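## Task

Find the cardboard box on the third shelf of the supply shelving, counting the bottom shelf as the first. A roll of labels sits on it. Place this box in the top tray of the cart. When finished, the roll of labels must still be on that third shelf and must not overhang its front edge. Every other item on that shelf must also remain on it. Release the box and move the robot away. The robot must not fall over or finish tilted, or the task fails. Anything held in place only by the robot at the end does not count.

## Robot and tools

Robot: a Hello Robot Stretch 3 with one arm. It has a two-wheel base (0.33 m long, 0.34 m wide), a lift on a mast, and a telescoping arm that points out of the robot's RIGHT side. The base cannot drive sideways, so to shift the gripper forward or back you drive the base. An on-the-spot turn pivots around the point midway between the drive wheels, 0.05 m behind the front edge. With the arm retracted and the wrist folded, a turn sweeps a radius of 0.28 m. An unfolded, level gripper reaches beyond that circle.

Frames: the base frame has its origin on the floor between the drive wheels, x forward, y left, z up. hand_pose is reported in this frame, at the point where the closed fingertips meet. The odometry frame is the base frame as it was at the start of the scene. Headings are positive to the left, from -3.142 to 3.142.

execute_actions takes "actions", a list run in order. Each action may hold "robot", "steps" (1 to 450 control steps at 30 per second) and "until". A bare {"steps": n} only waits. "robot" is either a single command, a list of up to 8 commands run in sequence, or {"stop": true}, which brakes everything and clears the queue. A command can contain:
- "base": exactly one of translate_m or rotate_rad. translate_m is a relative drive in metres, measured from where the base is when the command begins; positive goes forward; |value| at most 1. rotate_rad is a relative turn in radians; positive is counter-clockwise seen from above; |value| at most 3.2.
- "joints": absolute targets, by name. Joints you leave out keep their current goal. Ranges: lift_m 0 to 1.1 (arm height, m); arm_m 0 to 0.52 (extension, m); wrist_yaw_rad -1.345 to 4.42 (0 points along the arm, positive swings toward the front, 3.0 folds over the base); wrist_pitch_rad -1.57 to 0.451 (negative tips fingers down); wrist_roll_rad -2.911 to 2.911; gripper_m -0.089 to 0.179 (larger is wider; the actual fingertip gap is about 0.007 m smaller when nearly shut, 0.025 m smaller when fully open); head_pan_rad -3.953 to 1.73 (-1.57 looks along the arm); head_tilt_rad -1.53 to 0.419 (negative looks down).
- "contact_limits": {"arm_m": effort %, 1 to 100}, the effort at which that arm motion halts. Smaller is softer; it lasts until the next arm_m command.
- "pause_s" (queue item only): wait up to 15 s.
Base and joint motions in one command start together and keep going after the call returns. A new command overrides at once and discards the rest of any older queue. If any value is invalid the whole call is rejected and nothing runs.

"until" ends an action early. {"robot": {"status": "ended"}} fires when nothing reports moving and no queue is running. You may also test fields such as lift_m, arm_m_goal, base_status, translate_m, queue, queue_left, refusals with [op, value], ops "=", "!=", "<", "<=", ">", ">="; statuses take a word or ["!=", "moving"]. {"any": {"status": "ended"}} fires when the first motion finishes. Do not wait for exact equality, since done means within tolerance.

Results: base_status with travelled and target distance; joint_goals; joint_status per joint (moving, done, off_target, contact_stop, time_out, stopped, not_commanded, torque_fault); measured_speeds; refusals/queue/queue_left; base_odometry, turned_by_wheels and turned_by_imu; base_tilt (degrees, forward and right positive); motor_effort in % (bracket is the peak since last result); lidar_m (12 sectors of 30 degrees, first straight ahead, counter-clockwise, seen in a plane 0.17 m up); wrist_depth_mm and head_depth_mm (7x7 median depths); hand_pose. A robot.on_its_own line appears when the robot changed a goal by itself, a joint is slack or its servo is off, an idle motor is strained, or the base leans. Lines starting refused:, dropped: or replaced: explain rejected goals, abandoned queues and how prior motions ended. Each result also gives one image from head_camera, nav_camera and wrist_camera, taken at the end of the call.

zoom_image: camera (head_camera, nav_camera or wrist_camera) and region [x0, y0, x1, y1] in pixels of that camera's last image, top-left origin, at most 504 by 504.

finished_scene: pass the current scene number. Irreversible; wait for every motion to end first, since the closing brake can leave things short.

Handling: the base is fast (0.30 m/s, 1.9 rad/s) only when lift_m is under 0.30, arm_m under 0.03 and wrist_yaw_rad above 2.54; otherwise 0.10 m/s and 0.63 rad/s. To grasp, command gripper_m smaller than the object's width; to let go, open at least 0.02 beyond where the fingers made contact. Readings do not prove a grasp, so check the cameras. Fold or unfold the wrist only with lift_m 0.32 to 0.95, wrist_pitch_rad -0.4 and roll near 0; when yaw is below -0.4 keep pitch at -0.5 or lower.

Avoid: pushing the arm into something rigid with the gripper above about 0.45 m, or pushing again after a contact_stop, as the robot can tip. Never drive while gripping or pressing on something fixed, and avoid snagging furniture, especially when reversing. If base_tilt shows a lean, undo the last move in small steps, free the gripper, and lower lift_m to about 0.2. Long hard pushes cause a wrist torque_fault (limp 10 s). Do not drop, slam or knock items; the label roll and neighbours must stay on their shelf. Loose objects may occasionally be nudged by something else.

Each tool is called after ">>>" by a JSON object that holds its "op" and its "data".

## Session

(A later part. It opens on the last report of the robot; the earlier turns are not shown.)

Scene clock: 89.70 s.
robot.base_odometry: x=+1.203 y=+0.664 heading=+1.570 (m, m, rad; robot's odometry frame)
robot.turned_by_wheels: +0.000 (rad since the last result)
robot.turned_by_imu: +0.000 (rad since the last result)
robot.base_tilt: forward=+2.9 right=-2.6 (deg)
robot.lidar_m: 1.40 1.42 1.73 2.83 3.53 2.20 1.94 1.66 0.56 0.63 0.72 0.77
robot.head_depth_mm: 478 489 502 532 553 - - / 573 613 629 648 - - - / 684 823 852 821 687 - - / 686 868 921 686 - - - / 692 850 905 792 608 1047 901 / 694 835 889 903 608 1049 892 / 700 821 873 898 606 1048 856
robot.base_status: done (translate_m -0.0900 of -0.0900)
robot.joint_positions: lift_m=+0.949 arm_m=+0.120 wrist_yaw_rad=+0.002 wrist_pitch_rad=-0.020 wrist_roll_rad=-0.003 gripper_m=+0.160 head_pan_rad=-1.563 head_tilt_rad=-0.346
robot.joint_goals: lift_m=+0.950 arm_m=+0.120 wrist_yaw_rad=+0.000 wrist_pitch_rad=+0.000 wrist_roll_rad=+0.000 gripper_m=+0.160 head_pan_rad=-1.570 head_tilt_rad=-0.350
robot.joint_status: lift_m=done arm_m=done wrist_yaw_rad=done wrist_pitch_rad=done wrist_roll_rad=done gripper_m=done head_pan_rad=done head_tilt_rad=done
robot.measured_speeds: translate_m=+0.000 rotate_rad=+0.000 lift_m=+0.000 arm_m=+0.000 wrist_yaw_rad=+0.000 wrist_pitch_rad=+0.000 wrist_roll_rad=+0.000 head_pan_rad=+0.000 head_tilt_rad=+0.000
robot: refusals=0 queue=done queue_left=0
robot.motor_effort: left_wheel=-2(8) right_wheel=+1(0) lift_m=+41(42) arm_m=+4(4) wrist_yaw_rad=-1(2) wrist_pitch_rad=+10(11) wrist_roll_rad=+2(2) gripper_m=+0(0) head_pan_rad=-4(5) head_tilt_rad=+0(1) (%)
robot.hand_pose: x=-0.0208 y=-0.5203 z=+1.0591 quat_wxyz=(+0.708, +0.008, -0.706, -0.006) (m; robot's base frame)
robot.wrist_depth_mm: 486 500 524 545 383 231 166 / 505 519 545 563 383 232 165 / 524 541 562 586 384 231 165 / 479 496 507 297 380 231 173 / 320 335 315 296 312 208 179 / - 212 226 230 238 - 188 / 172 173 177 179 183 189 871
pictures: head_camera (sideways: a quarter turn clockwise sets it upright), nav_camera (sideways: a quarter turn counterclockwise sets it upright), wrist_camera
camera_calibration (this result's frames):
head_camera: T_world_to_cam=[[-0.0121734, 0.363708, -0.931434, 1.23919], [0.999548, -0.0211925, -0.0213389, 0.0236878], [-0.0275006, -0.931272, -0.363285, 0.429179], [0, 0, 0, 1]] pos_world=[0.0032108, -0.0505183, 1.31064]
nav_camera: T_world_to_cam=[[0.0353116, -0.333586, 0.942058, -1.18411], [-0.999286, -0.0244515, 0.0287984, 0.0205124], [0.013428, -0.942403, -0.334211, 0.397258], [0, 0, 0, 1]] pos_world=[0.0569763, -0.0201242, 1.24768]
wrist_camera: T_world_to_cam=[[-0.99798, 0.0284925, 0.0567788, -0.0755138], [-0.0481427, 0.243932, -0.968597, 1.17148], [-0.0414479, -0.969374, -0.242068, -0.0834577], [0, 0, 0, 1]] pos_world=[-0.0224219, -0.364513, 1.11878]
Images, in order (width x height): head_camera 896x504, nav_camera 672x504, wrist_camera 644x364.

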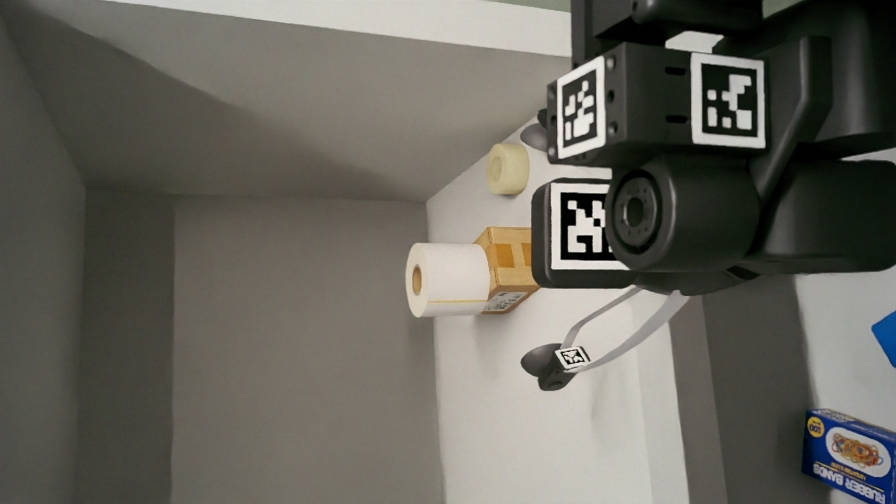

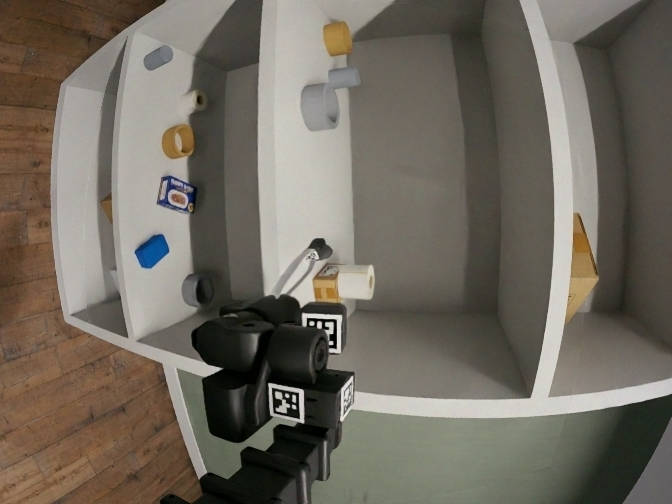

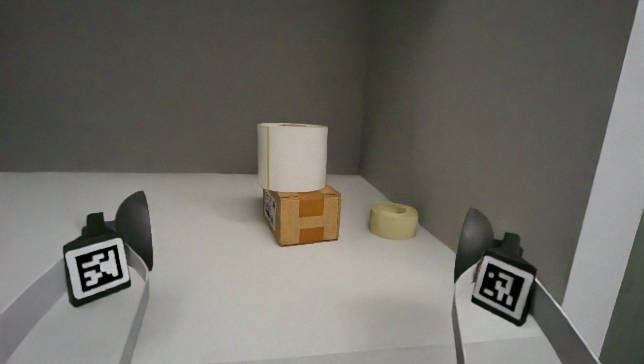

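>>> {"op": "execute_actions", "data": {"actions": [{"robot":{"base":{"translate_m":0.014},"joints":{"lift_m":0.956,"arm_m":0.24}},"steps":450,"until":{"robot":{"status":"ended"}}}]}}

Scene clock: 104.80 s.
robot.base_odometry: x=+1.203 y=+0.678 heading=+1.570 (m, m, rad; robot's odometry frame)
robot.turned_by_wheels: +0.000 (rad since the last result)
robot.turned_by_imu: +0.000 (rad since the last result)
robot.base_tilt: forward=+2.9 right=-2.5 (deg)
robot.lidar_m: 1.39 1.40 1.72 2.81 3.53 2.21 1.95 1.66 0.56 0.66 0.71 0.76
robot.head_depth_mm: 506 517 527 535 - 621 687 / 593 648 665 678 - 730 752 / 684 858 901 924 - 990 899 / 686 864 918 686 - 1086 898 / 690 847 903 902 594 1049 904 / 695 835 885 900 607 1047 881 / 701 818 869 898 606 1017 878
robot.base_status: done (translate_m +0.0140 of +0.0140)
robot.joint_positions: lift_m=+0.955 arm_m=+0.240 wrist_yaw_rad=+0.002 wrist_pitch_rad=-0.019 wrist_roll_rad=-0.003 gripper_m=+0.160 head_pan_rad=-1.563 head_tilt_rad=-0.346
robot.joint_goals: lift_m=+0.956 arm_m=+0.240 wrist_yaw_rad=+0.000 wrist_pitch_rad=+0.000 wrist_roll_rad=+0.000 gripper_m=+0.160 head_pan_rad=-1.570 head_tilt_rad=-0.350
robot.joint_status: lift_m=done arm_m=done wrist_yaw_rad=done wrist_pitch_rad=done wrist_roll_rad=done gripper_m=done head_pan_rad=done head_tilt_rad=done
robot.measured_speeds: translate_m=+0.000 rotate_rad=+0.000 lift_m=+0.000 arm_m=+0.000 wrist_yaw_rad=+0.000 wrist_pitch_rad=+0.000 wrist_roll_rad=+0.000 head_pan_rad=+0.000 head_tilt_rad=+0.000
robot: refusals=0 queue=done queue_left=0
robot.motor_effort: left_wheel=-1(4) right_wheel=+1(4) lift_m=+41(41) arm_m=+4(6) wrist_yaw_rad=-1(1) wrist_pitch_rad=+10(10) wrist_roll_rad=+2(2) gripper_m=+0(0) head_pan_rad=-4(4) head_tilt_rad=-2(2) (%)
robot.hand_pose: x=-0.0208 y=-0.6403 z=+1.0651 quat_wxyz=(+0.708, +0.008, -0.706, -0.006) (m; robot's base frame)
robot.wrist_depth_mm: 391 400 417 432 372 226 161 / 402 411 436 451 372 226 162 / 415 431 446 464 370 226 161 / 427 448 428 172 369 225 161 / 334 348 285 180 321 203 161 / - 221 234 174 225 - 161 / 179 181 185 179 190 192 155
pictures: head_camera (sideways: a quarter turn clockwise sets it upright), nav_camera (sideways: a quarter turn counterclockwise sets it upright), wrist_camera
camera_calibration (this result's frames):
head_camera: T_world_to_cam=[[-0.0121673, 0.363708, -0.931434, 1.23919], [0.999547, -0.0212093, -0.0213389, 0.0236878], [-0.0275162, -0.931272, -0.363285, 0.429179], [0, 0, 0, 1]] pos_world=[0.00320995, -0.0505182, 1.31064]
nav_camera: T_world_to_cam=[[0.035306, -0.333586, 0.942058, -1.18411], [-0.999287, -0.0244347, 0.0287984, 0.0205124], [0.0134122, -0.942403, -0.334211, 0.397258], [0, 0, 0, 1]] pos_world=[0.0569759, -0.020125, 1.24768]
wrist_camera: T_world_to_cam=[[-0.997978, 0.0285648, 0.0567769, -0.0724048], [-0.0481241, 0.243917, -0.968601, 1.20656], [-0.0415168, -0.969375, -0.242049, -0.198355], [0, 0, 0, 1]] pos_world=[-0.0224291, -0.484512, 1.12477]
Images, in order (width x height): head_camera 896x504, nav_camera 672x504, wrist_camera 644x364.

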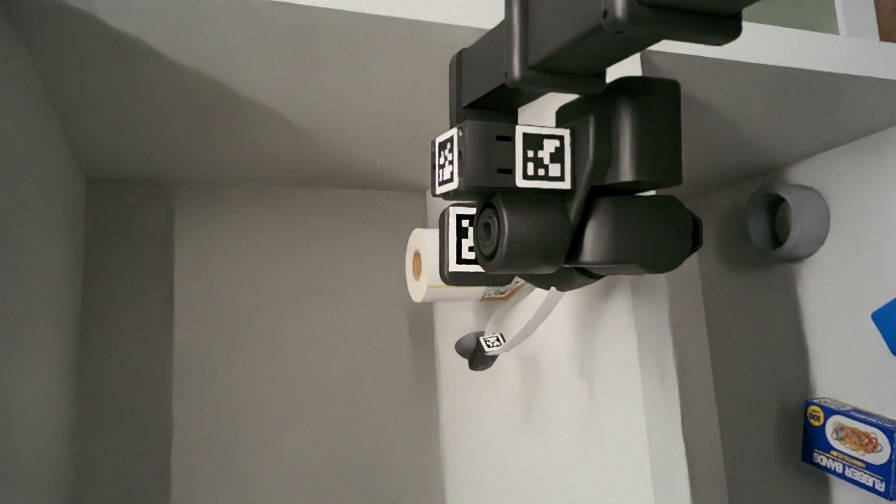

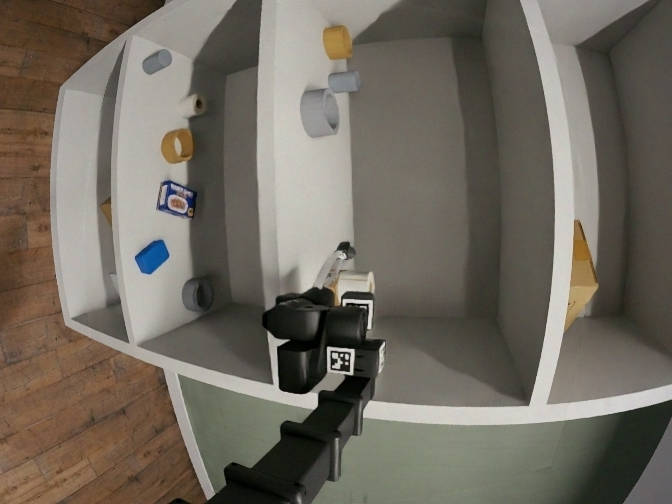

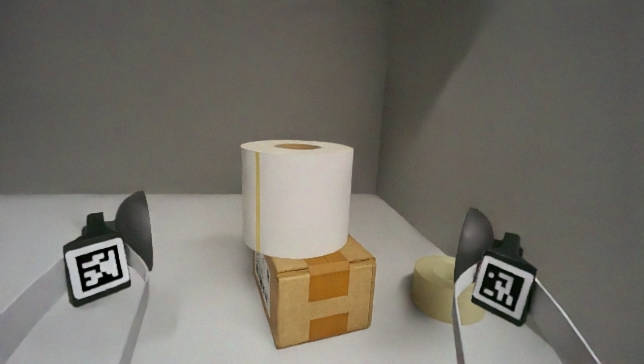

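>>> {"op": "execute_actions", "data": {"actions": [{"robot":[{"base":{"translate_m":0.005},"joints":{"arm_m":0.288}},{"joints":{"gripper_m":0.04}},{"pause_s":0.7},{"joints":{"lift_m":0.985}}],"steps":450,"until":{"robot":{"status":"ended"}}}]}}

Scene clock: 116.73 s.
robot.base_odometry: x=+1.203 y=+0.683 heading=+1.570 (m, m, rad; robot's odometry frame)
robot.turned_by_wheels: +0.000 (rad since the last result)
robot.turned_by_imu: +0.000 (rad since the last result)
robot.base_tilt: forward=+2.9 right=-2.5 (deg)
robot.lidar_m: 1.38 1.40 1.71 2.79 3.52 2.21 1.96 1.66 0.57 0.68 0.71 0.76
robot.head_depth_mm: 515 528 537 - - 618 677 / 593 661 677 - 582 737 766 / 685 859 909 - 557 975 897 / 687 864 919 - 556 1085 897 / 692 848 902 900 608 1051 902 / 697 833 886 900 606 1048 881 / 702 820 871 899 606 1015 879
robot.base_status: done (translate_m +0.0050 of +0.0050)
robot.joint_positions: lift_m=+0.984 arm_m=+0.288 wrist_yaw_rad=+0.002 wrist_pitch_rad=-0.031 wrist_roll_rad=-0.003 gripper_m=+0.041 head_pan_rad=-1.563 head_tilt_rad=-0.346
robot.joint_goals: lift_m=+0.985 arm_m=+0.288 wrist_yaw_rad=+0.000 wrist_pitch_rad=+0.000 wrist_roll_rad=+0.000 gripper_m=+0.040 head_pan_rad=-1.570 head_tilt_rad=-0.350
robot.joint_status: lift_m=done arm_m=done wrist_yaw_rad=done wrist_pitch_rad=done wrist_roll_rad=done gripper_m=done head_pan_rad=done head_tilt_rad=done
robot.measured_speeds: translate_m=+0.000 rotate_rad=+0.000 lift_m=+0.000 arm_m=+0.000 wrist_yaw_rad=+0.000 wrist_pitch_rad=+0.000 wrist_roll_rad=+0.000 head_pan_rad=+0.000 head_tilt_rad=+0.000
robot: refusals=0 queue=done queue_left=0
robot.motor_effort: left_wheel=-1(3) right_wheel=+0(4) lift_m=+42(43) arm_m=+4(5) wrist_yaw_rad=-1(2) wrist_pitch_rad=+16(17) wrist_roll_rad=+2(2) gripper_m=-16(89) head_pan_rad=-5(4) head_tilt_rad=-1(2) (%)
robot.hand_pose: x=-0.0208 y=-0.6880 z=+1.0911 quat_wxyz=(+0.708, +0.012, -0.706, -0.010) (m; robot's base frame)
robot.wrist_depth_mm: 348 359 374 391 365 223 159 / 359 373 388 404 368 222 159 / 372 387 400 421 363 223 159 / 387 403 412 122 337 222 159 / 360 374 130 125 299 222 159 / 266 270 175 130 267 222 159 / 212 214 208 154 224 199 159
pictures: head_camera (sideways: a quarter turn clockwise sets it upright), nav_camera (sideways: a quarter turn counterclockwise sets it upright), wrist_camera
camera_calibration (this result's frames):
head_camera: T_world_to_cam=[[-0.0121674, 0.363708, -0.931434, 1.23919], [0.999547, -0.0212091, -0.0213389, 0.0236878], [-0.027516, -0.931272, -0.363285, 0.42918], [0, 0, 0, 1]] pos_world=[0.00320997, -0.0505182, 1.31064]
nav_camera: T_world_to_cam=[[0.0353061, -0.333587, 0.942058, -1.18411], [-0.999287, -0.024435, 0.0287984, 0.0205124], [0.0134124, -0.942403, -0.334211, 0.397258], [0, 0, 0, 1]] pos_world=[0.0569759, -0.020125, 1.24768]
wrist_camera: T_world_to_cam=[[-0.997977, 0.0279012, 0.0571324, -0.0733634], [-0.0481508, 0.25516, -0.965699, 1.24792], [-0.0415221, -0.966496, -0.2533, -0.224014], [0, 0, 0, 1]] pos_world=[-0.0224282, -0.53288, 1.15256]
Images, in order (width x height): head_camera 896x504, nav_camera 672x504, wrist_camera 644x364.

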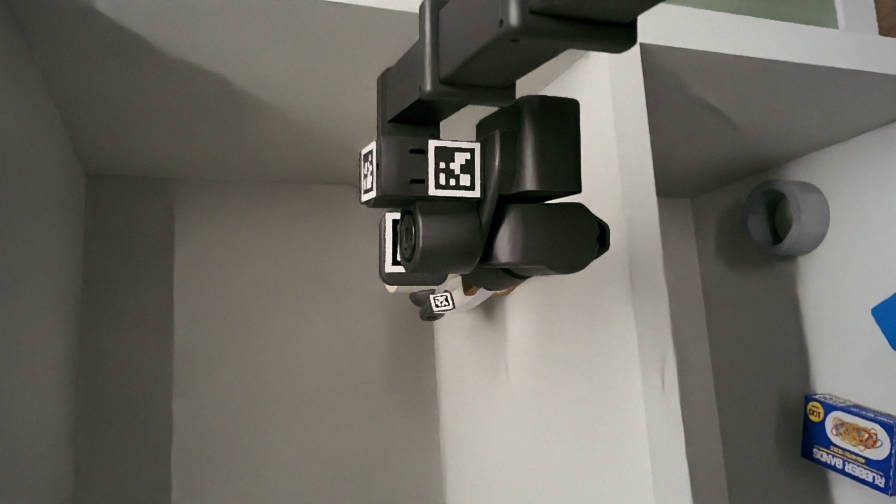

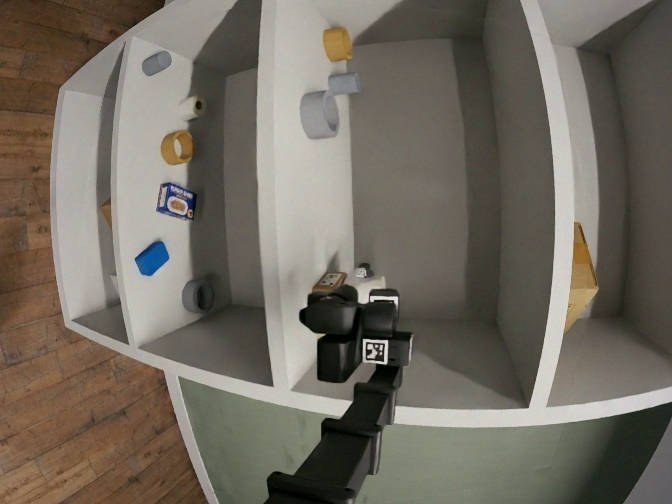

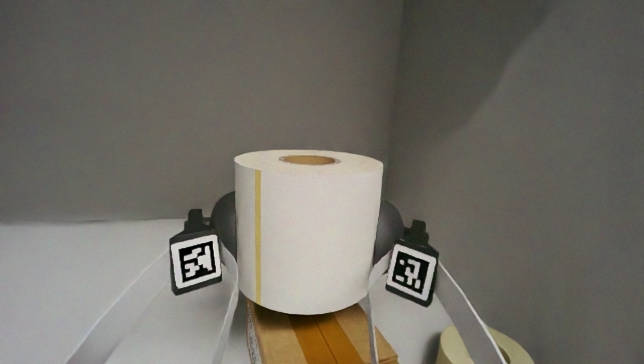

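>>> {"op": "execute_actions", "data": {"actions": [{"robot":[{"base":{"translate_m":0.2}},{"joints":{"lift_m":0.92}}],"steps":450,"until":{"robot":{"status":"ended"}}}]}}

Scene clock: 132.20 s.
robot.base_odometry: x=+1.203 y=+0.883 heading=+1.570 (m, m, rad; robot's odometry frame)
robot.turned_by_wheels: +0.000 (rad since the last result)
robot.turned_by_imu: +0.000 (rad since the last result)
robot.base_tilt: forward=+2.9 right=-2.6 (deg)
robot.lidar_m: 1.19 1.19 1.49 2.46 3.54 2.41 2.16 1.62 0.66 0.67 0.63 0.60
robot.head_depth_mm: 679 877 918 892 - - 884 / 678 866 924 963 - 1088 904 / 680 851 907 947 - 1085 907 / 683 836 889 927 - 1049 879 / 684 822 873 905 608 1018 902 / 689 806 857 889 582 513 863 / 697 794 842 872 574 512 905
robot.base_status: done (translate_m +0.2000 of +0.2000)
robot.joint_positions: lift_m=+0.923 arm_m=+0.288 wrist_yaw_rad=+0.002 wrist_pitch_rad=+0.001 wrist_roll_rad=-0.008 gripper_m=+0.041 head_pan_rad=-1.563 head_tilt_rad=-0.346
robot.joint_goals: lift_m=+0.923 arm_m=+0.288 wrist_yaw_rad=+0.000 wrist_pitch_rad=+0.000 wrist_roll_rad=+0.000 gripper_m=+0.040 head_pan_rad=-1.570 head_tilt_rad=-0.350
robot.joint_status: lift_m=contact_stop arm_m=done wrist_yaw_rad=done wrist_pitch_rad=done wrist_roll_rad=done gripper_m=done head_pan_rad=done head_tilt_rad=done
robot.measured_speeds: translate_m=+0.000 rotate_rad=+0.000 lift_m=+0.000 arm_m=+0.000 wrist_yaw_rad=+0.000 wrist_pitch_rad=+0.120 wrist_roll_rad=-0.024 head_pan_rad=+0.000 head_tilt_rad=+0.000
robot: refusals=0 queue=dropped queue_left=0
robot.on_its_own: lift_m is slack since a contact_stop, until your next command for it
robot.motor_effort: left_wheel=-1(2) right_wheel=+0(4) lift_m=+23(41) arm_m=+4(4) wrist_yaw_rad=-1(1) wrist_pitch_rad=-4(17) wrist_roll_rad=+5(5) gripper_m=-16(16) head_pan_rad=-5(4) head_tilt_rad=-2(2) (%)
robot.hand_pose: x=-0.0209 y=-0.6888 z=+1.0379 quat_wxyz=(+0.710, +0.001, -0.704, +0.001) (m; robot's base frame)
robot.wrist_depth_mm: 329 341 353 365 383 399 350 / 337 350 365 382 397 417 351 / 348 361 377 391 413 429 351 / 354 369 359 122 422 437 350 / 256 267 130 125 298 303 187 / 185 188 171 130 185 208 179 / 147 146 149 152 155 158 160
pictures: head_camera (sideways: a quarter turn clockwise sets it upright), nav_camera (sideways: a quarter turn counterclockwise sets it upright), wrist_camera
camera_calibration (this result's frames):
head_camera: T_world_to_cam=[[-0.0121611, 0.363747, -0.931418, 1.23917], [0.999547, -0.0212264, -0.0213401, 0.0236893], [-0.0275331, -0.931256, -0.363324, 0.42923], [0, 0, 0, 1]] pos_world=[0.00320905, -0.0505186, 1.31064]
nav_camera: T_world_to_cam=[[0.0353003, -0.333627, 0.942044, -1.18409], [-0.999287, -0.0244179, 0.0287977, 0.0205133], [0.0133951, -0.942389, -0.334251, 0.39731], [0, 0, 0, 1]] pos_world=[0.0569755, -0.0201237, 1.24768]
wrist_camera: T_world_to_cam=[[-0.997716, 0.0300722, 0.0604837, -0.0723652], [-0.0522347, 0.224238, -0.973133, 1.18307], [-0.042827, -0.97407, -0.222155, -0.275933], [0, 0, 0, 1]] pos_world=[-0.0222202, -0.53189, 1.09436]
Images, in order (width x height): head_camera 896x504, nav_camera 672x504, wrist_camera 644x364.

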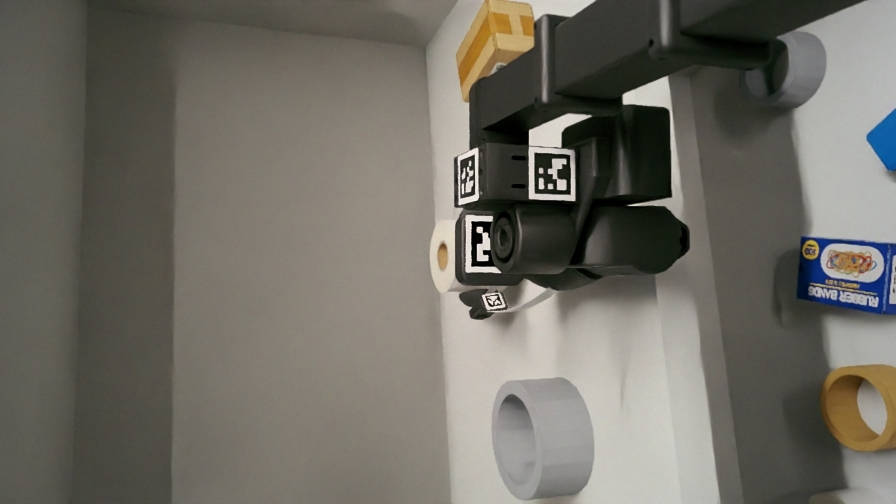

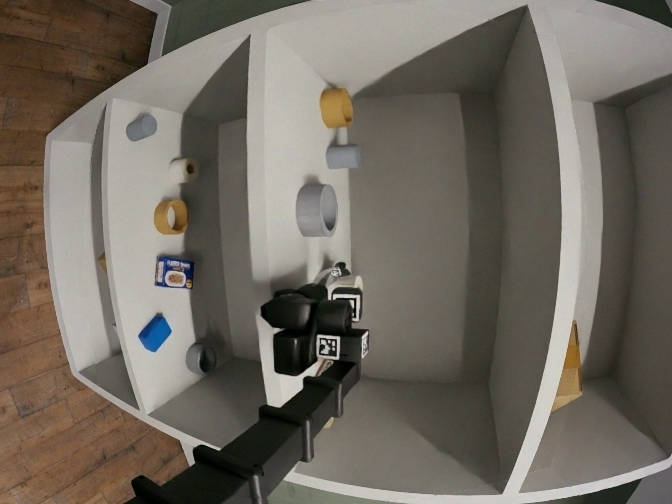

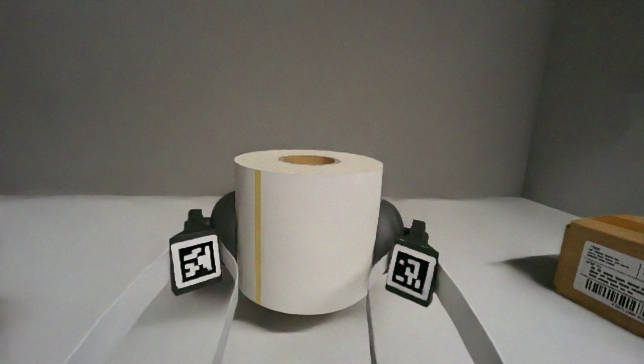

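>>> {"op": "zoom_image", "data": {"camera": "nav_camera", "region": [230, 240, 400, 400]}}

>>> {"op": "zoom_image", "data": {"camera": "head_camera", "region": [400, 80, 750, 350]}}

Region (230, 240, 400, 400) of nav_camera's 672x504 image, scaled by 2.965, with more detail than that image has; it fills the top 474 rows of this view, and the rest is white.

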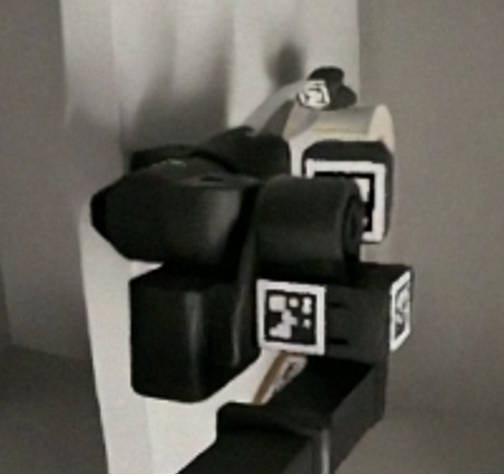

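Region (400, 80, 750, 350) of head_camera's 896x504 image, scaled by 1.440, with more detail than that image has; it fills the top 389 rows of this view, and the rest is white.

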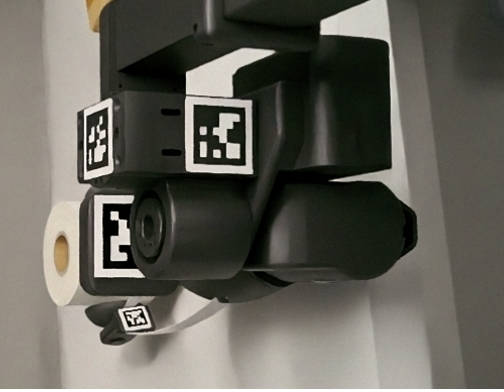

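>>> {"op": "execute_actions", "data": {"actions": [{"robot":{"joints":{"lift_m":0.932,"wrist_pitch_rad":-0.12}},"steps":150,"until":{"robot":{"status":"ended"}}}]}}

Scene clock: 156.90 s.
robot.base_odometry: x=+1.203 y=+0.883 heading=+1.570 (m, m, rad; robot's odometry frame)
robot.turned_by_wheels: +0.000 (rad since the last result)
robot.turned_by_imu: +0.000 (rad since the last result)
robot.base_tilt: forward=+2.9 right=-2.5 (deg)
robot.lidar_m: 1.18 1.20 1.49 2.46 3.54 2.41 2.16 1.62 0.66 0.67 0.63 0.60
robot.head_depth_mm: 683 873 922 889 - - 901 / 683 866 927 964 - 1053 905 / 683 850 905 951 - 1069 902 / 685 835 890 925 - 1050 878 / 689 822 873 902 607 1013 902 / 694 806 855 887 580 513 860 / 700 791 840 870 573 512 902
robot.base_status: done (translate_m +0.2000 of +0.2000)
robot.joint_positions: lift_m=+0.932 arm_m=+0.288 wrist_yaw_rad=+0.002 wrist_pitch_rad=-0.094 wrist_roll_rad=-0.008 gripper_m=+0.041 head_pan_rad=-1.563 head_tilt_rad=-0.346
robot.joint_goals: lift_m=+0.932 arm_m=+0.288 wrist_yaw_rad=+0.000 wrist_pitch_rad=-0.120 wrist_roll_rad=+0.000 gripper_m=+0.040 head_pan_rad=-1.570 head_tilt_rad=-0.350
robot.joint_status: lift_m=done arm_m=done wrist_yaw_rad=done wrist_pitch_rad=done wrist_roll_rad=done gripper_m=done head_pan_rad=done head_tilt_rad=done
robot.measured_speeds: translate_m=+0.000 rotate_rad=+0.000 lift_m=+0.000 arm_m=+0.000 wrist_yaw_rad=+0.000 wrist_pitch_rad=+0.000 wrist_roll_rad=+0.000 head_pan_rad=+0.000 head_tilt_rad=+0.000
robot: refusals=0 queue=done queue_left=0
robot.motor_effort: left_wheel=+0(2) right_wheel=-1(0) lift_m=+32(33) arm_m=+2(4) wrist_yaw_rad=-1(1) wrist_pitch_rad=-13(13) wrist_roll_rad=+5(5) gripper_m=-16(16) head_pan_rad=-4(5) head_tilt_rad=-2(2) (%)
robot.hand_pose: x=-0.0211 y=-0.6857 z=+1.0227 quat_wxyz=(+0.710, +0.034, -0.703, -0.033) (m; robot's base frame)
robot.wrist_depth_mm: 320 328 345 357 370 387 349 / 333 346 357 372 391 407 347 / 347 359 377 390 409 431 349 / 307 318 273 122 359 381 322 / 210 216 130 125 237 241 179 / 159 162 149 130 161 178 172 / 134 130 133 135 138 140 143
pictures: head_camera (sideways: a quarter turn clockwise sets it upright), nav_camera (sideways: a quarter turn counterclockwise sets it upright), wrist_camera
camera_calibration (this result's frames):
head_camera: T_world_to_cam=[[-0.0121608, 0.363747, -0.931418, 1.23917], [0.999547, -0.021227, -0.0213401, 0.0236893], [-0.0275336, -0.931256, -0.363325, 0.429231], [0, 0, 0, 1]] pos_world=[0.00320902, -0.0505186, 1.31064]
nav_camera: T_world_to_cam=[[0.0353001, -0.333627, 0.942044, -1.18409], [-0.999287, -0.0244174, 0.0287977, 0.0205133], [0.0133945, -0.942389, -0.334251, 0.39731], [0, 0, 0, 1]] pos_world=[0.0569755, -0.0201237, 1.24768]
wrist_camera: T_world_to_cam=[[-0.997652, 0.0245986, 0.0639177, -0.0789211], [-0.0529502, 0.314886, -0.947651, 1.20368], [-0.0434377, -0.948811, -0.312845, -0.16619], [0, 0, 0, 1]] pos_world=[-0.0222198, -0.534763, 1.09372]
Images, in order (width x height): head_camera 896x504, nav_camera 672x504, wrist_camera 644x364.

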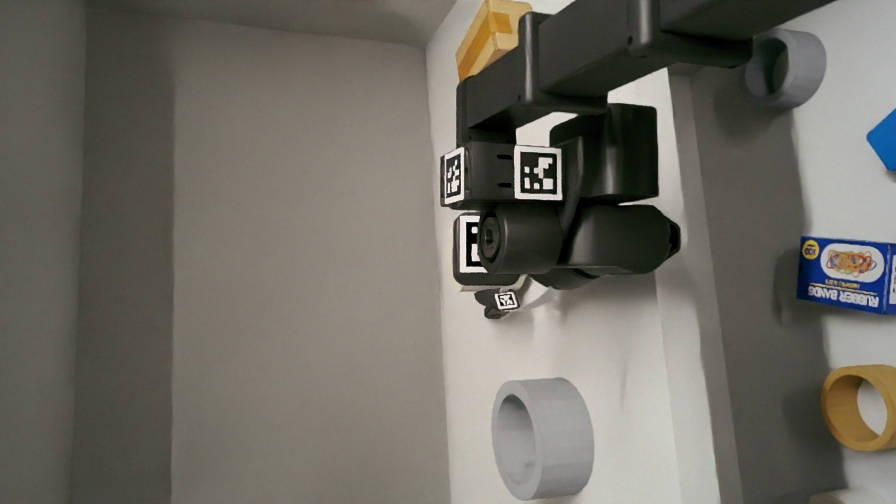

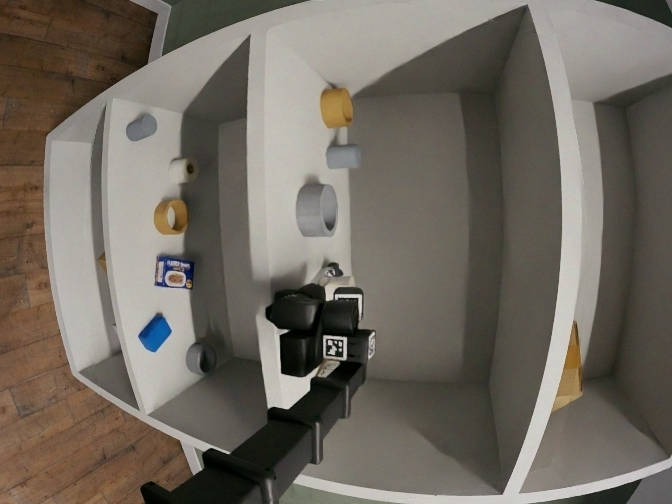

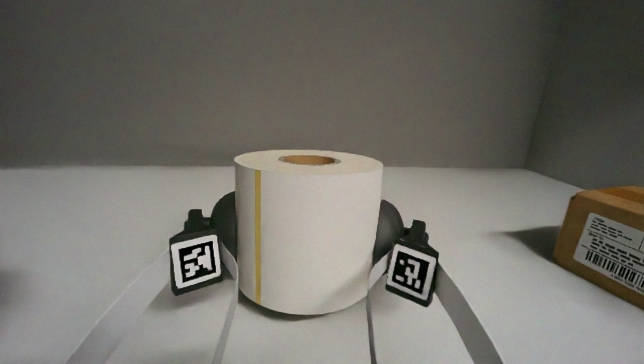

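>>> {"op": "execute_actions", "data": {"actions": [{"robot":[{"joints":{"wrist_pitch_rad":-0.07,"gripper_m":0.15}},{"joints":{"lift_m":0.94}},{"joints":{"arm_m":0.1}}],"steps":250,"until":{"robot":{"status":"ended"}}}]}}

Scene clock: 165.87 s.
robot.base_odometry: x=+1.203 y=+0.883 heading=+1.570 (m, m, rad; robot's odometry frame)
robot.turned_by_wheels: +0.000 (rad since the last result)
robot.turned_by_imu: +0.000 (rad since the last result)
robot.base_tilt: forward=+2.9 right=-2.6 (deg)
robot.lidar_m: 1.18 1.20 1.50 2.46 3.55 2.41 2.15 1.62 0.66 0.68 0.63 0.60
robot.head_depth_mm: 683 874 918 890 626 - - / 683 868 926 908 641 - - / 685 849 904 909 640 - - / 687 834 889 905 655 - - / 690 817 873 901 638 1012 900 / 696 805 853 887 581 512 861 / 702 792 840 871 572 512 901
robot.base_status: done (translate_m +0.2000 of +0.2000)
robot.joint_positions: lift_m=+0.939 arm_m=+0.100 wrist_yaw_rad=+0.002 wrist_pitch_rad=-0.086 wrist_roll_rad=-0.004 gripper_m=+0.150 head_pan_rad=-1.563 head_tilt_rad=-0.346
robot.joint_goals: lift_m=+0.940 arm_m=+0.100 wrist_yaw_rad=+0.000 wrist_pitch_rad=-0.070 wrist_roll_rad=+0.000 gripper_m=+0.150 head_pan_rad=-1.570 head_tilt_rad=-0.350
robot.joint_status: lift_m=done arm_m=done wrist_yaw_rad=done wrist_pitch_rad=done wrist_roll_rad=done gripper_m=done head_pan_rad=done head_tilt_rad=done
robot.measured_speeds: translate_m=+0.000 rotate_rad=+0.000 lift_m=+0.000 arm_m=+0.000 wrist_yaw_rad=+0.000 wrist_pitch_rad=+0.000 wrist_roll_rad=+0.000 head_pan_rad=+0.000 head_tilt_rad=+0.000
robot: refusals=0 queue=done queue_left=0
robot.motor_effort: left_wheel=-1(1) right_wheel=+0(0) lift_m=+40(43) arm_m=-4(4) wrist_yaw_rad=-1(1) wrist_pitch_rad=+9(13) wrist_roll_rad=+2(5) gripper_m=+0(82) head_pan_rad=-4(4) head_tilt_rad=-1(2) (%)
robot.hand_pose: x=-0.0210 y=-0.4986 z=+1.0321 quat_wxyz=(+0.708, +0.031, -0.705, -0.030) (m; robot's base frame)
robot.wrist_depth_mm: 469 479 502 524 547 526 378 / 485 508 528 551 570 522 376 / 372 520 540 567 598 499 376 / 230 234 362 319 384 313 348 / 224 230 240 246 252 277 267 / - 168 179 183 185 - 195 / 139 144 150 157 164 175 187
pictures: head_camera (sideways: a quarter turn clockwise sets it upright), nav_camera (sideways: a quarter turn counterclockwise sets it upright), wrist_camera
camera_calibration (this result's frames):
head_camera: T_world_to_cam=[[-0.0121608, 0.363747, -0.931418, 1.23917], [0.999547, -0.021227, -0.0213401, 0.0236893], [-0.0275336, -0.931256, -0.363324, 0.42923], [0, 0, 0, 1]] pos_world=[0.00320902, -0.0505186, 1.31064]
nav_camera: T_world_to_cam=[[0.0353001, -0.333627, 0.942044, -1.18409], [-0.999287, -0.0244174, 0.0287977, 0.0205133], [0.0133945, -0.942389, -0.334251, 0.39731], [0, 0, 0, 1]] pos_world=[0.0569755, -0.0201237, 1.24768]
wrist_camera: T_world_to_cam=[[-0.997929, 0.0254138, 0.0590955, -0.0787359], [-0.0484153, 0.308164, -0.950101, 1.15293], [-0.0423568, -0.950994, -0.306295, 0.00646389], [0, 0, 0, 1]] pos_world=[-0.0224795, -0.347143, 1.10203]
Images, in order (width x height): head_camera 896x504, nav_camera 672x504, wrist_camera 644x364.

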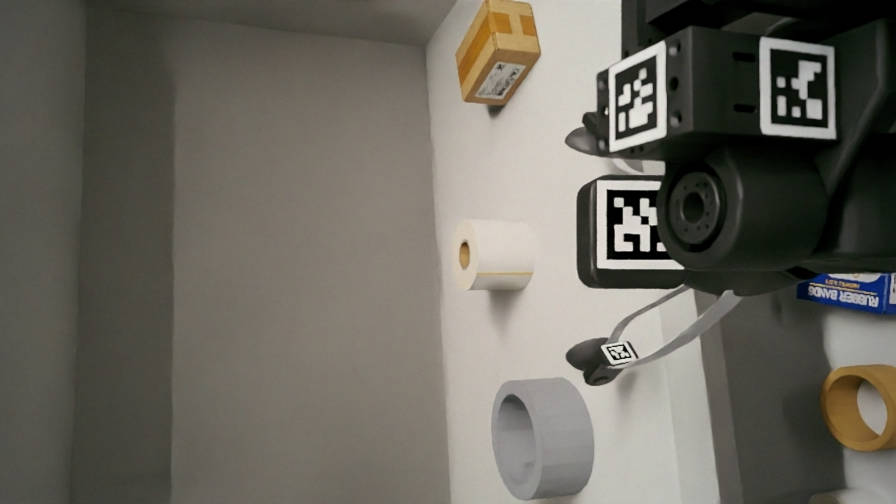

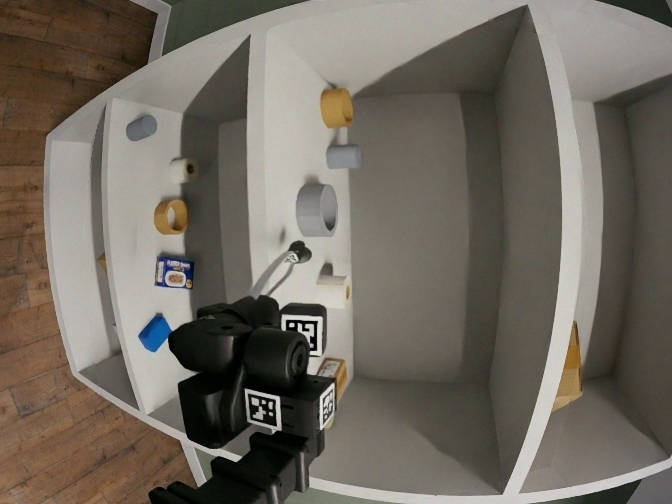

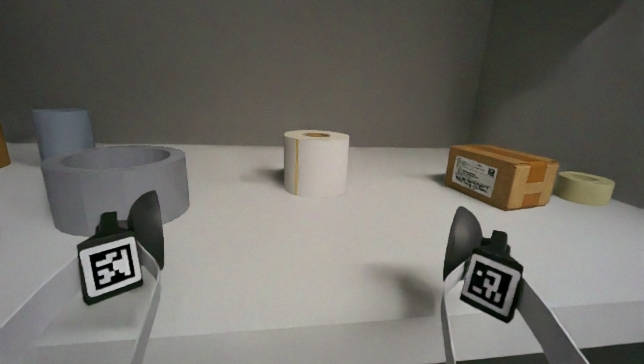

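>>> {"op": "execute_actions", "data": {"actions": [{"robot":{"base":{"translate_m":-0.295},"joints":{"wrist_yaw_rad":0.37,"wrist_pitch_rad":-0.15,"gripper_m":0.13,"arm_m":0.08}},"steps":250,"until":{"robot":{"status":"ended"}}}]}}

Scene clock: 183.47 s.
robot.base_odometry: x=+1.203 y=+0.588 heading=+1.570 (m, m, rad; robot's odometry frame)
robot.turned_by_wheels: +0.000 (rad since the last result)
robot.turned_by_imu: -0.001 (rad since the last result)
robot.base_tilt: forward=+2.9 right=-2.5 (deg)
robot.lidar_m: 1.48 1.49 1.77 3.48 3.81 2.13 1.86 1.68 1.10 0.54 0.74 0.84
robot.head_depth_mm: 909 969 1034 1112 1194 - - / 435 461 490 530 858 - - / 524 565 586 609 581 655 - / 685 847 901 845 609 - - / 689 862 916 903 623 - - / 695 846 898 900 606 1083 875 / 701 832 883 902 607 1031 879
robot.base_status: done (translate_m -0.2950 of -0.2950)
robot.joint_positions: lift_m=+0.939 arm_m=+0.080 wrist_yaw_rad=+0.369 wrist_pitch_rad=-0.165 wrist_roll_rad=-0.004 gripper_m=+0.130 head_pan_rad=-1.563 head_tilt_rad=-0.346
robot.joint_goals: lift_m=+0.940 arm_m=+0.080 wrist_yaw_rad=+0.370 wrist_pitch_rad=-0.150 wrist_roll_rad=+0.000 gripper_m=+0.130 head_pan_rad=-1.570 head_tilt_rad=-0.350
robot.joint_status: lift_m=done arm_m=done wrist_yaw_rad=done wrist_pitch_rad=done wrist_roll_rad=done gripper_m=done head_pan_rad=done head_tilt_rad=done
robot.measured_speeds: translate_m=+0.000 rotate_rad=+0.000 lift_m=+0.000 arm_m=+0.000 wrist_yaw_rad=+0.000 wrist_pitch_rad=+0.000 wrist_roll_rad=+0.000 head_pan_rad=+0.000 head_tilt_rad=+0.000
robot: refusals=0 queue=done queue_left=0
robot.motor_effort: left_wheel=-1(7) right_wheel=-1(4) lift_m=+41(40) arm_m=-4(5) wrist_yaw_rad=+1(5) wrist_pitch_rad=+8(12) wrist_roll_rad=+2(2) gripper_m=+0(76) head_pan_rad=-5(4) head_tilt_rad=-1(1) (%)
robot.hand_pose: x=+0.0683 y=-0.4574 z=+1.0123 quat_wxyz=(+0.705, +0.187, -0.680, +0.072) (m; robot's base frame)
robot.wrist_depth_mm: 636 669 619 583 549 420 225 / 556 688 646 615 579 395 217 / 364 383 400 464 367 345 211 / 266 263 271 279 290 295 205 / 677 794 238 222 213 210 190 / 673 721 787 781 744 198 189 / 639 634 621 670 610 345 202
pictures: head_camera (sideways: a quarter turn clockwise sets it upright), nav_camera (sideways: a quarter turn counterclockwise sets it upright), wrist_camera
camera_calibration (this result's frames):
head_camera: T_world_to_cam=[[-0.0121609, 0.363747, -0.931418, 1.23917], [0.999547, -0.0212269, -0.0213401, 0.0236893], [-0.0275335, -0.931256, -0.363324, 0.42923], [0, 0, 0, 1]] pos_world=[0.00320902, -0.0505186, 1.31064]
nav_camera: T_world_to_cam=[[0.0353002, -0.333627, 0.942044, -1.18409], [-0.999287, -0.0244175, 0.0287977, 0.0205133], [0.0133947, -0.942389, -0.334251, 0.39731], [0, 0, 0, 1]] pos_world=[0.0569755, -0.0201237, 1.24768]
wrist_camera: T_world_to_cam=[[-0.938723, -0.339224, 0.0610416, -0.16225], [-0.182498, 0.338945, -0.922936, 1.12155], [0.292392, -0.877521, -0.380083, 0.12876], [0, 0, 0, 1]] pos_world=[0.0147243, -0.322191, 1.09396]
Images, in order (width x height): head_camera 896x504, nav_camera 672x504, wrist_camera 644x364.

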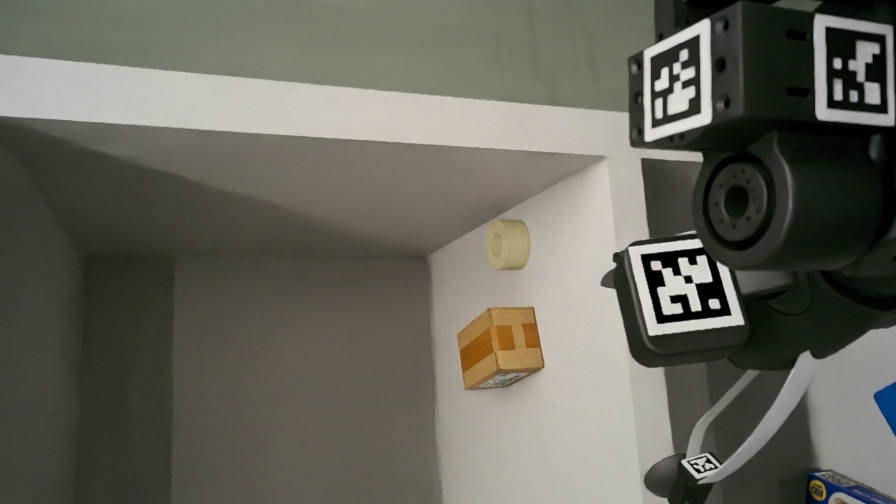

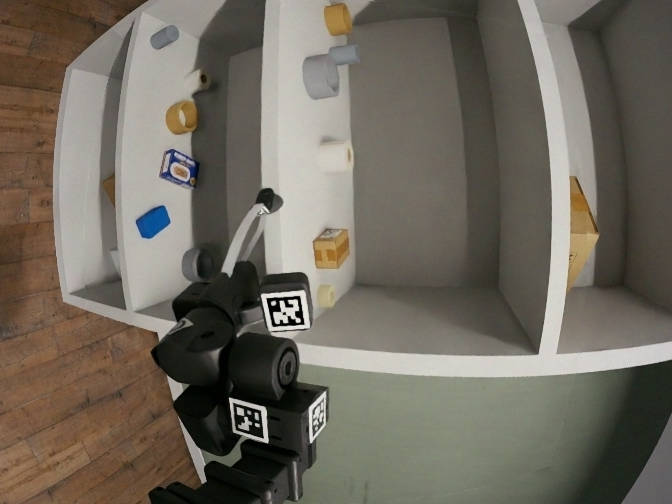

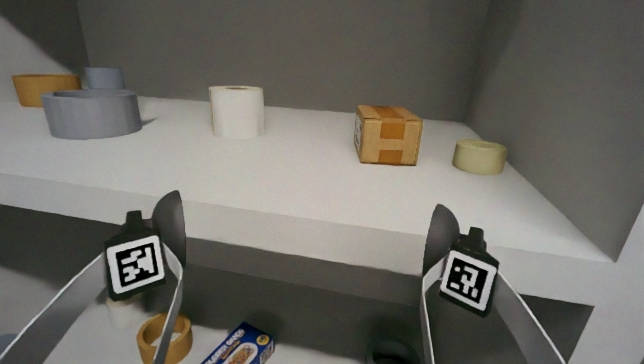

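>>> {"op": "execute_actions", "data": {"actions": [{"robot":[{"base":{"translate_m":-0.042},"joints":{"arm_m":0.243}}],"steps":250,"until":{"robot":{"status":"ended"}}}]}}

Scene clock: 211.87 s.
robot.base_odometry: x=+1.203 y=+0.546 heading=+1.570 (m, m, rad; robot's odometry frame)
robot.turned_by_wheels: +0.000 (rad since the last result)
robot.turned_by_imu: +0.000 (rad since the last result)
robot.base_tilt: forward=+2.9 right=-2.6 (deg)
robot.lidar_m: 1.52 1.53 1.79 3.46 3.74 2.08 1.82 1.69 1.11 0.54 0.77 0.88
robot.head_depth_mm: 915 975 1045 1114 - 1319 1420 / 896 957 1024 1087 - 1297 1388 / 436 459 490 517 - 621 673 / 559 643 679 711 - 847 855 / 690 867 921 949 638 1084 896 / 695 853 906 903 594 1084 902 / 700 838 888 899 607 1047 902
robot.base_status: done (translate_m -0.0420 of -0.0420)
robot.joint_positions: lift_m=+0.940 arm_m=+0.243 wrist_yaw_rad=+0.370 wrist_pitch_rad=-0.158 wrist_roll_rad=-0.004 gripper_m=+0.130 head_pan_rad=-1.563 head_tilt_rad=-0.346
robot.joint_goals: lift_m=+0.940 arm_m=+0.243 wrist_yaw_rad=+0.370 wrist_pitch_rad=-0.150 wrist_roll_rad=+0.000 gripper_m=+0.130 head_pan_rad=-1.570 head_tilt_rad=-0.350
robot.joint_status: lift_m=done arm_m=done wrist_yaw_rad=done wrist_pitch_rad=done wrist_roll_rad=done gripper_m=done head_pan_rad=done head_tilt_rad=done
robot.measured_speeds: translate_m=+0.000 rotate_rad=+0.000 lift_m=+0.000 arm_m=+0.000 wrist_yaw_rad=+0.000 wrist_pitch_rad=+0.000 wrist_roll_rad=+0.000 head_pan_rad=+0.000 head_tilt_rad=+0.000
robot: refusals=0 queue=done queue_left=0
robot.motor_effort: left_wheel=-1(7) right_wheel=+0(2) lift_m=+39(40) arm_m=+5(5) wrist_yaw_rad=+0(1) wrist_pitch_rad=+4(8) wrist_roll_rad=+2(2) gripper_m=+0(1) head_pan_rad=-4(3) head_tilt_rad=-1(1) (%)
robot.hand_pose: x=+0.0686 y=-0.6199 z=+1.0141 quat_wxyz=(+0.705, +0.185, -0.681, +0.075) (m; robot's base frame)
robot.wrist_depth_mm: 540 508 470 448 416 223 119 / 568 534 504 470 443 211 115 / 305 300 461 444 452 199 112 / 260 268 238 195 296 190 108 / 190 202 197 198 192 171 105 / 155 140 153 155 155 144 102 / 117 123 125 127 129 130 99
pictures: head_camera (sideways: a quarter turn clockwise sets it upright), nav_camera (sideways: a quarter turn counterclockwise sets it upright), wrist_camera
camera_calibration (this result's frames):
head_camera: T_world_to_cam=[[-0.0121455, 0.363817, -0.931391, 1.23913], [0.999546, -0.021269, -0.0213423, 0.0236921], [-0.0275745, -0.931228, -0.363393, 0.42932], [0, 0, 0, 1]] pos_world=[0.00320682, -0.0505191, 1.31064]
nav_camera: T_world_to_cam=[[0.0352861, -0.333698, 0.942019, -1.18406], [-0.999288, -0.0243759, 0.0287965, 0.0205149], [0.0133532, -0.942365, -0.33432, 0.397401], [0, 0, 0, 1]] pos_world=[0.0569746, -0.0201219, 1.24768]
wrist_camera: T_world_to_cam=[[-0.938633, -0.3395, 0.0608933, -0.217196], [-0.180439, 0.33286, -0.925552, 1.17704], [0.293956, -0.879741, -0.373692, -0.021219], [0, 0, 0, 1]] pos_world=[0.0147534, -0.484194, 1.09471]
Images, in order (width x height): head_camera 896x504, nav_camera 672x504, wrist_camera 644x364.

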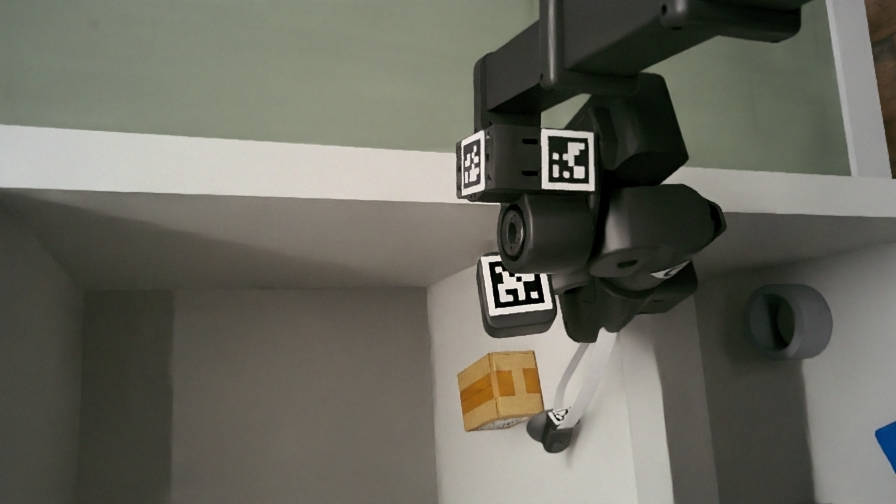

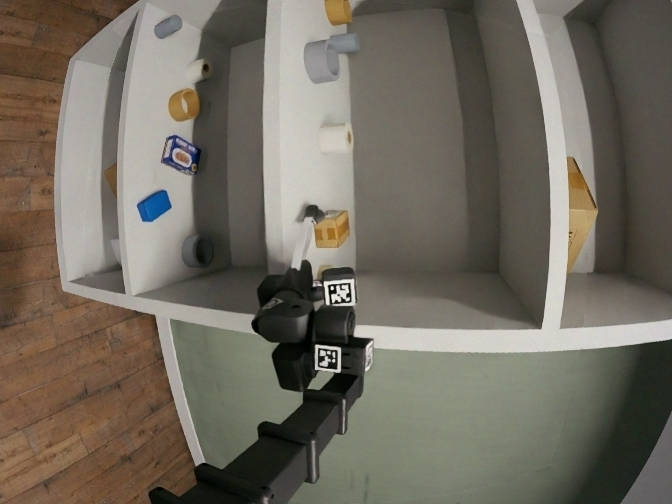

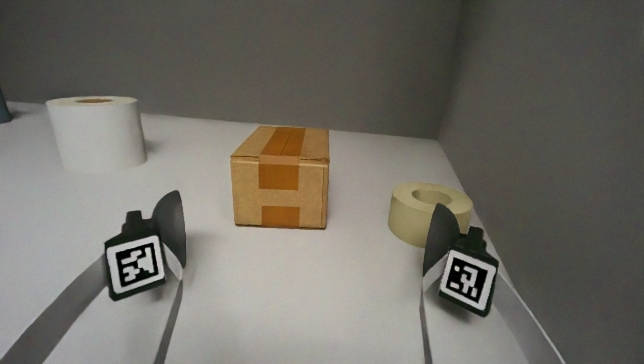

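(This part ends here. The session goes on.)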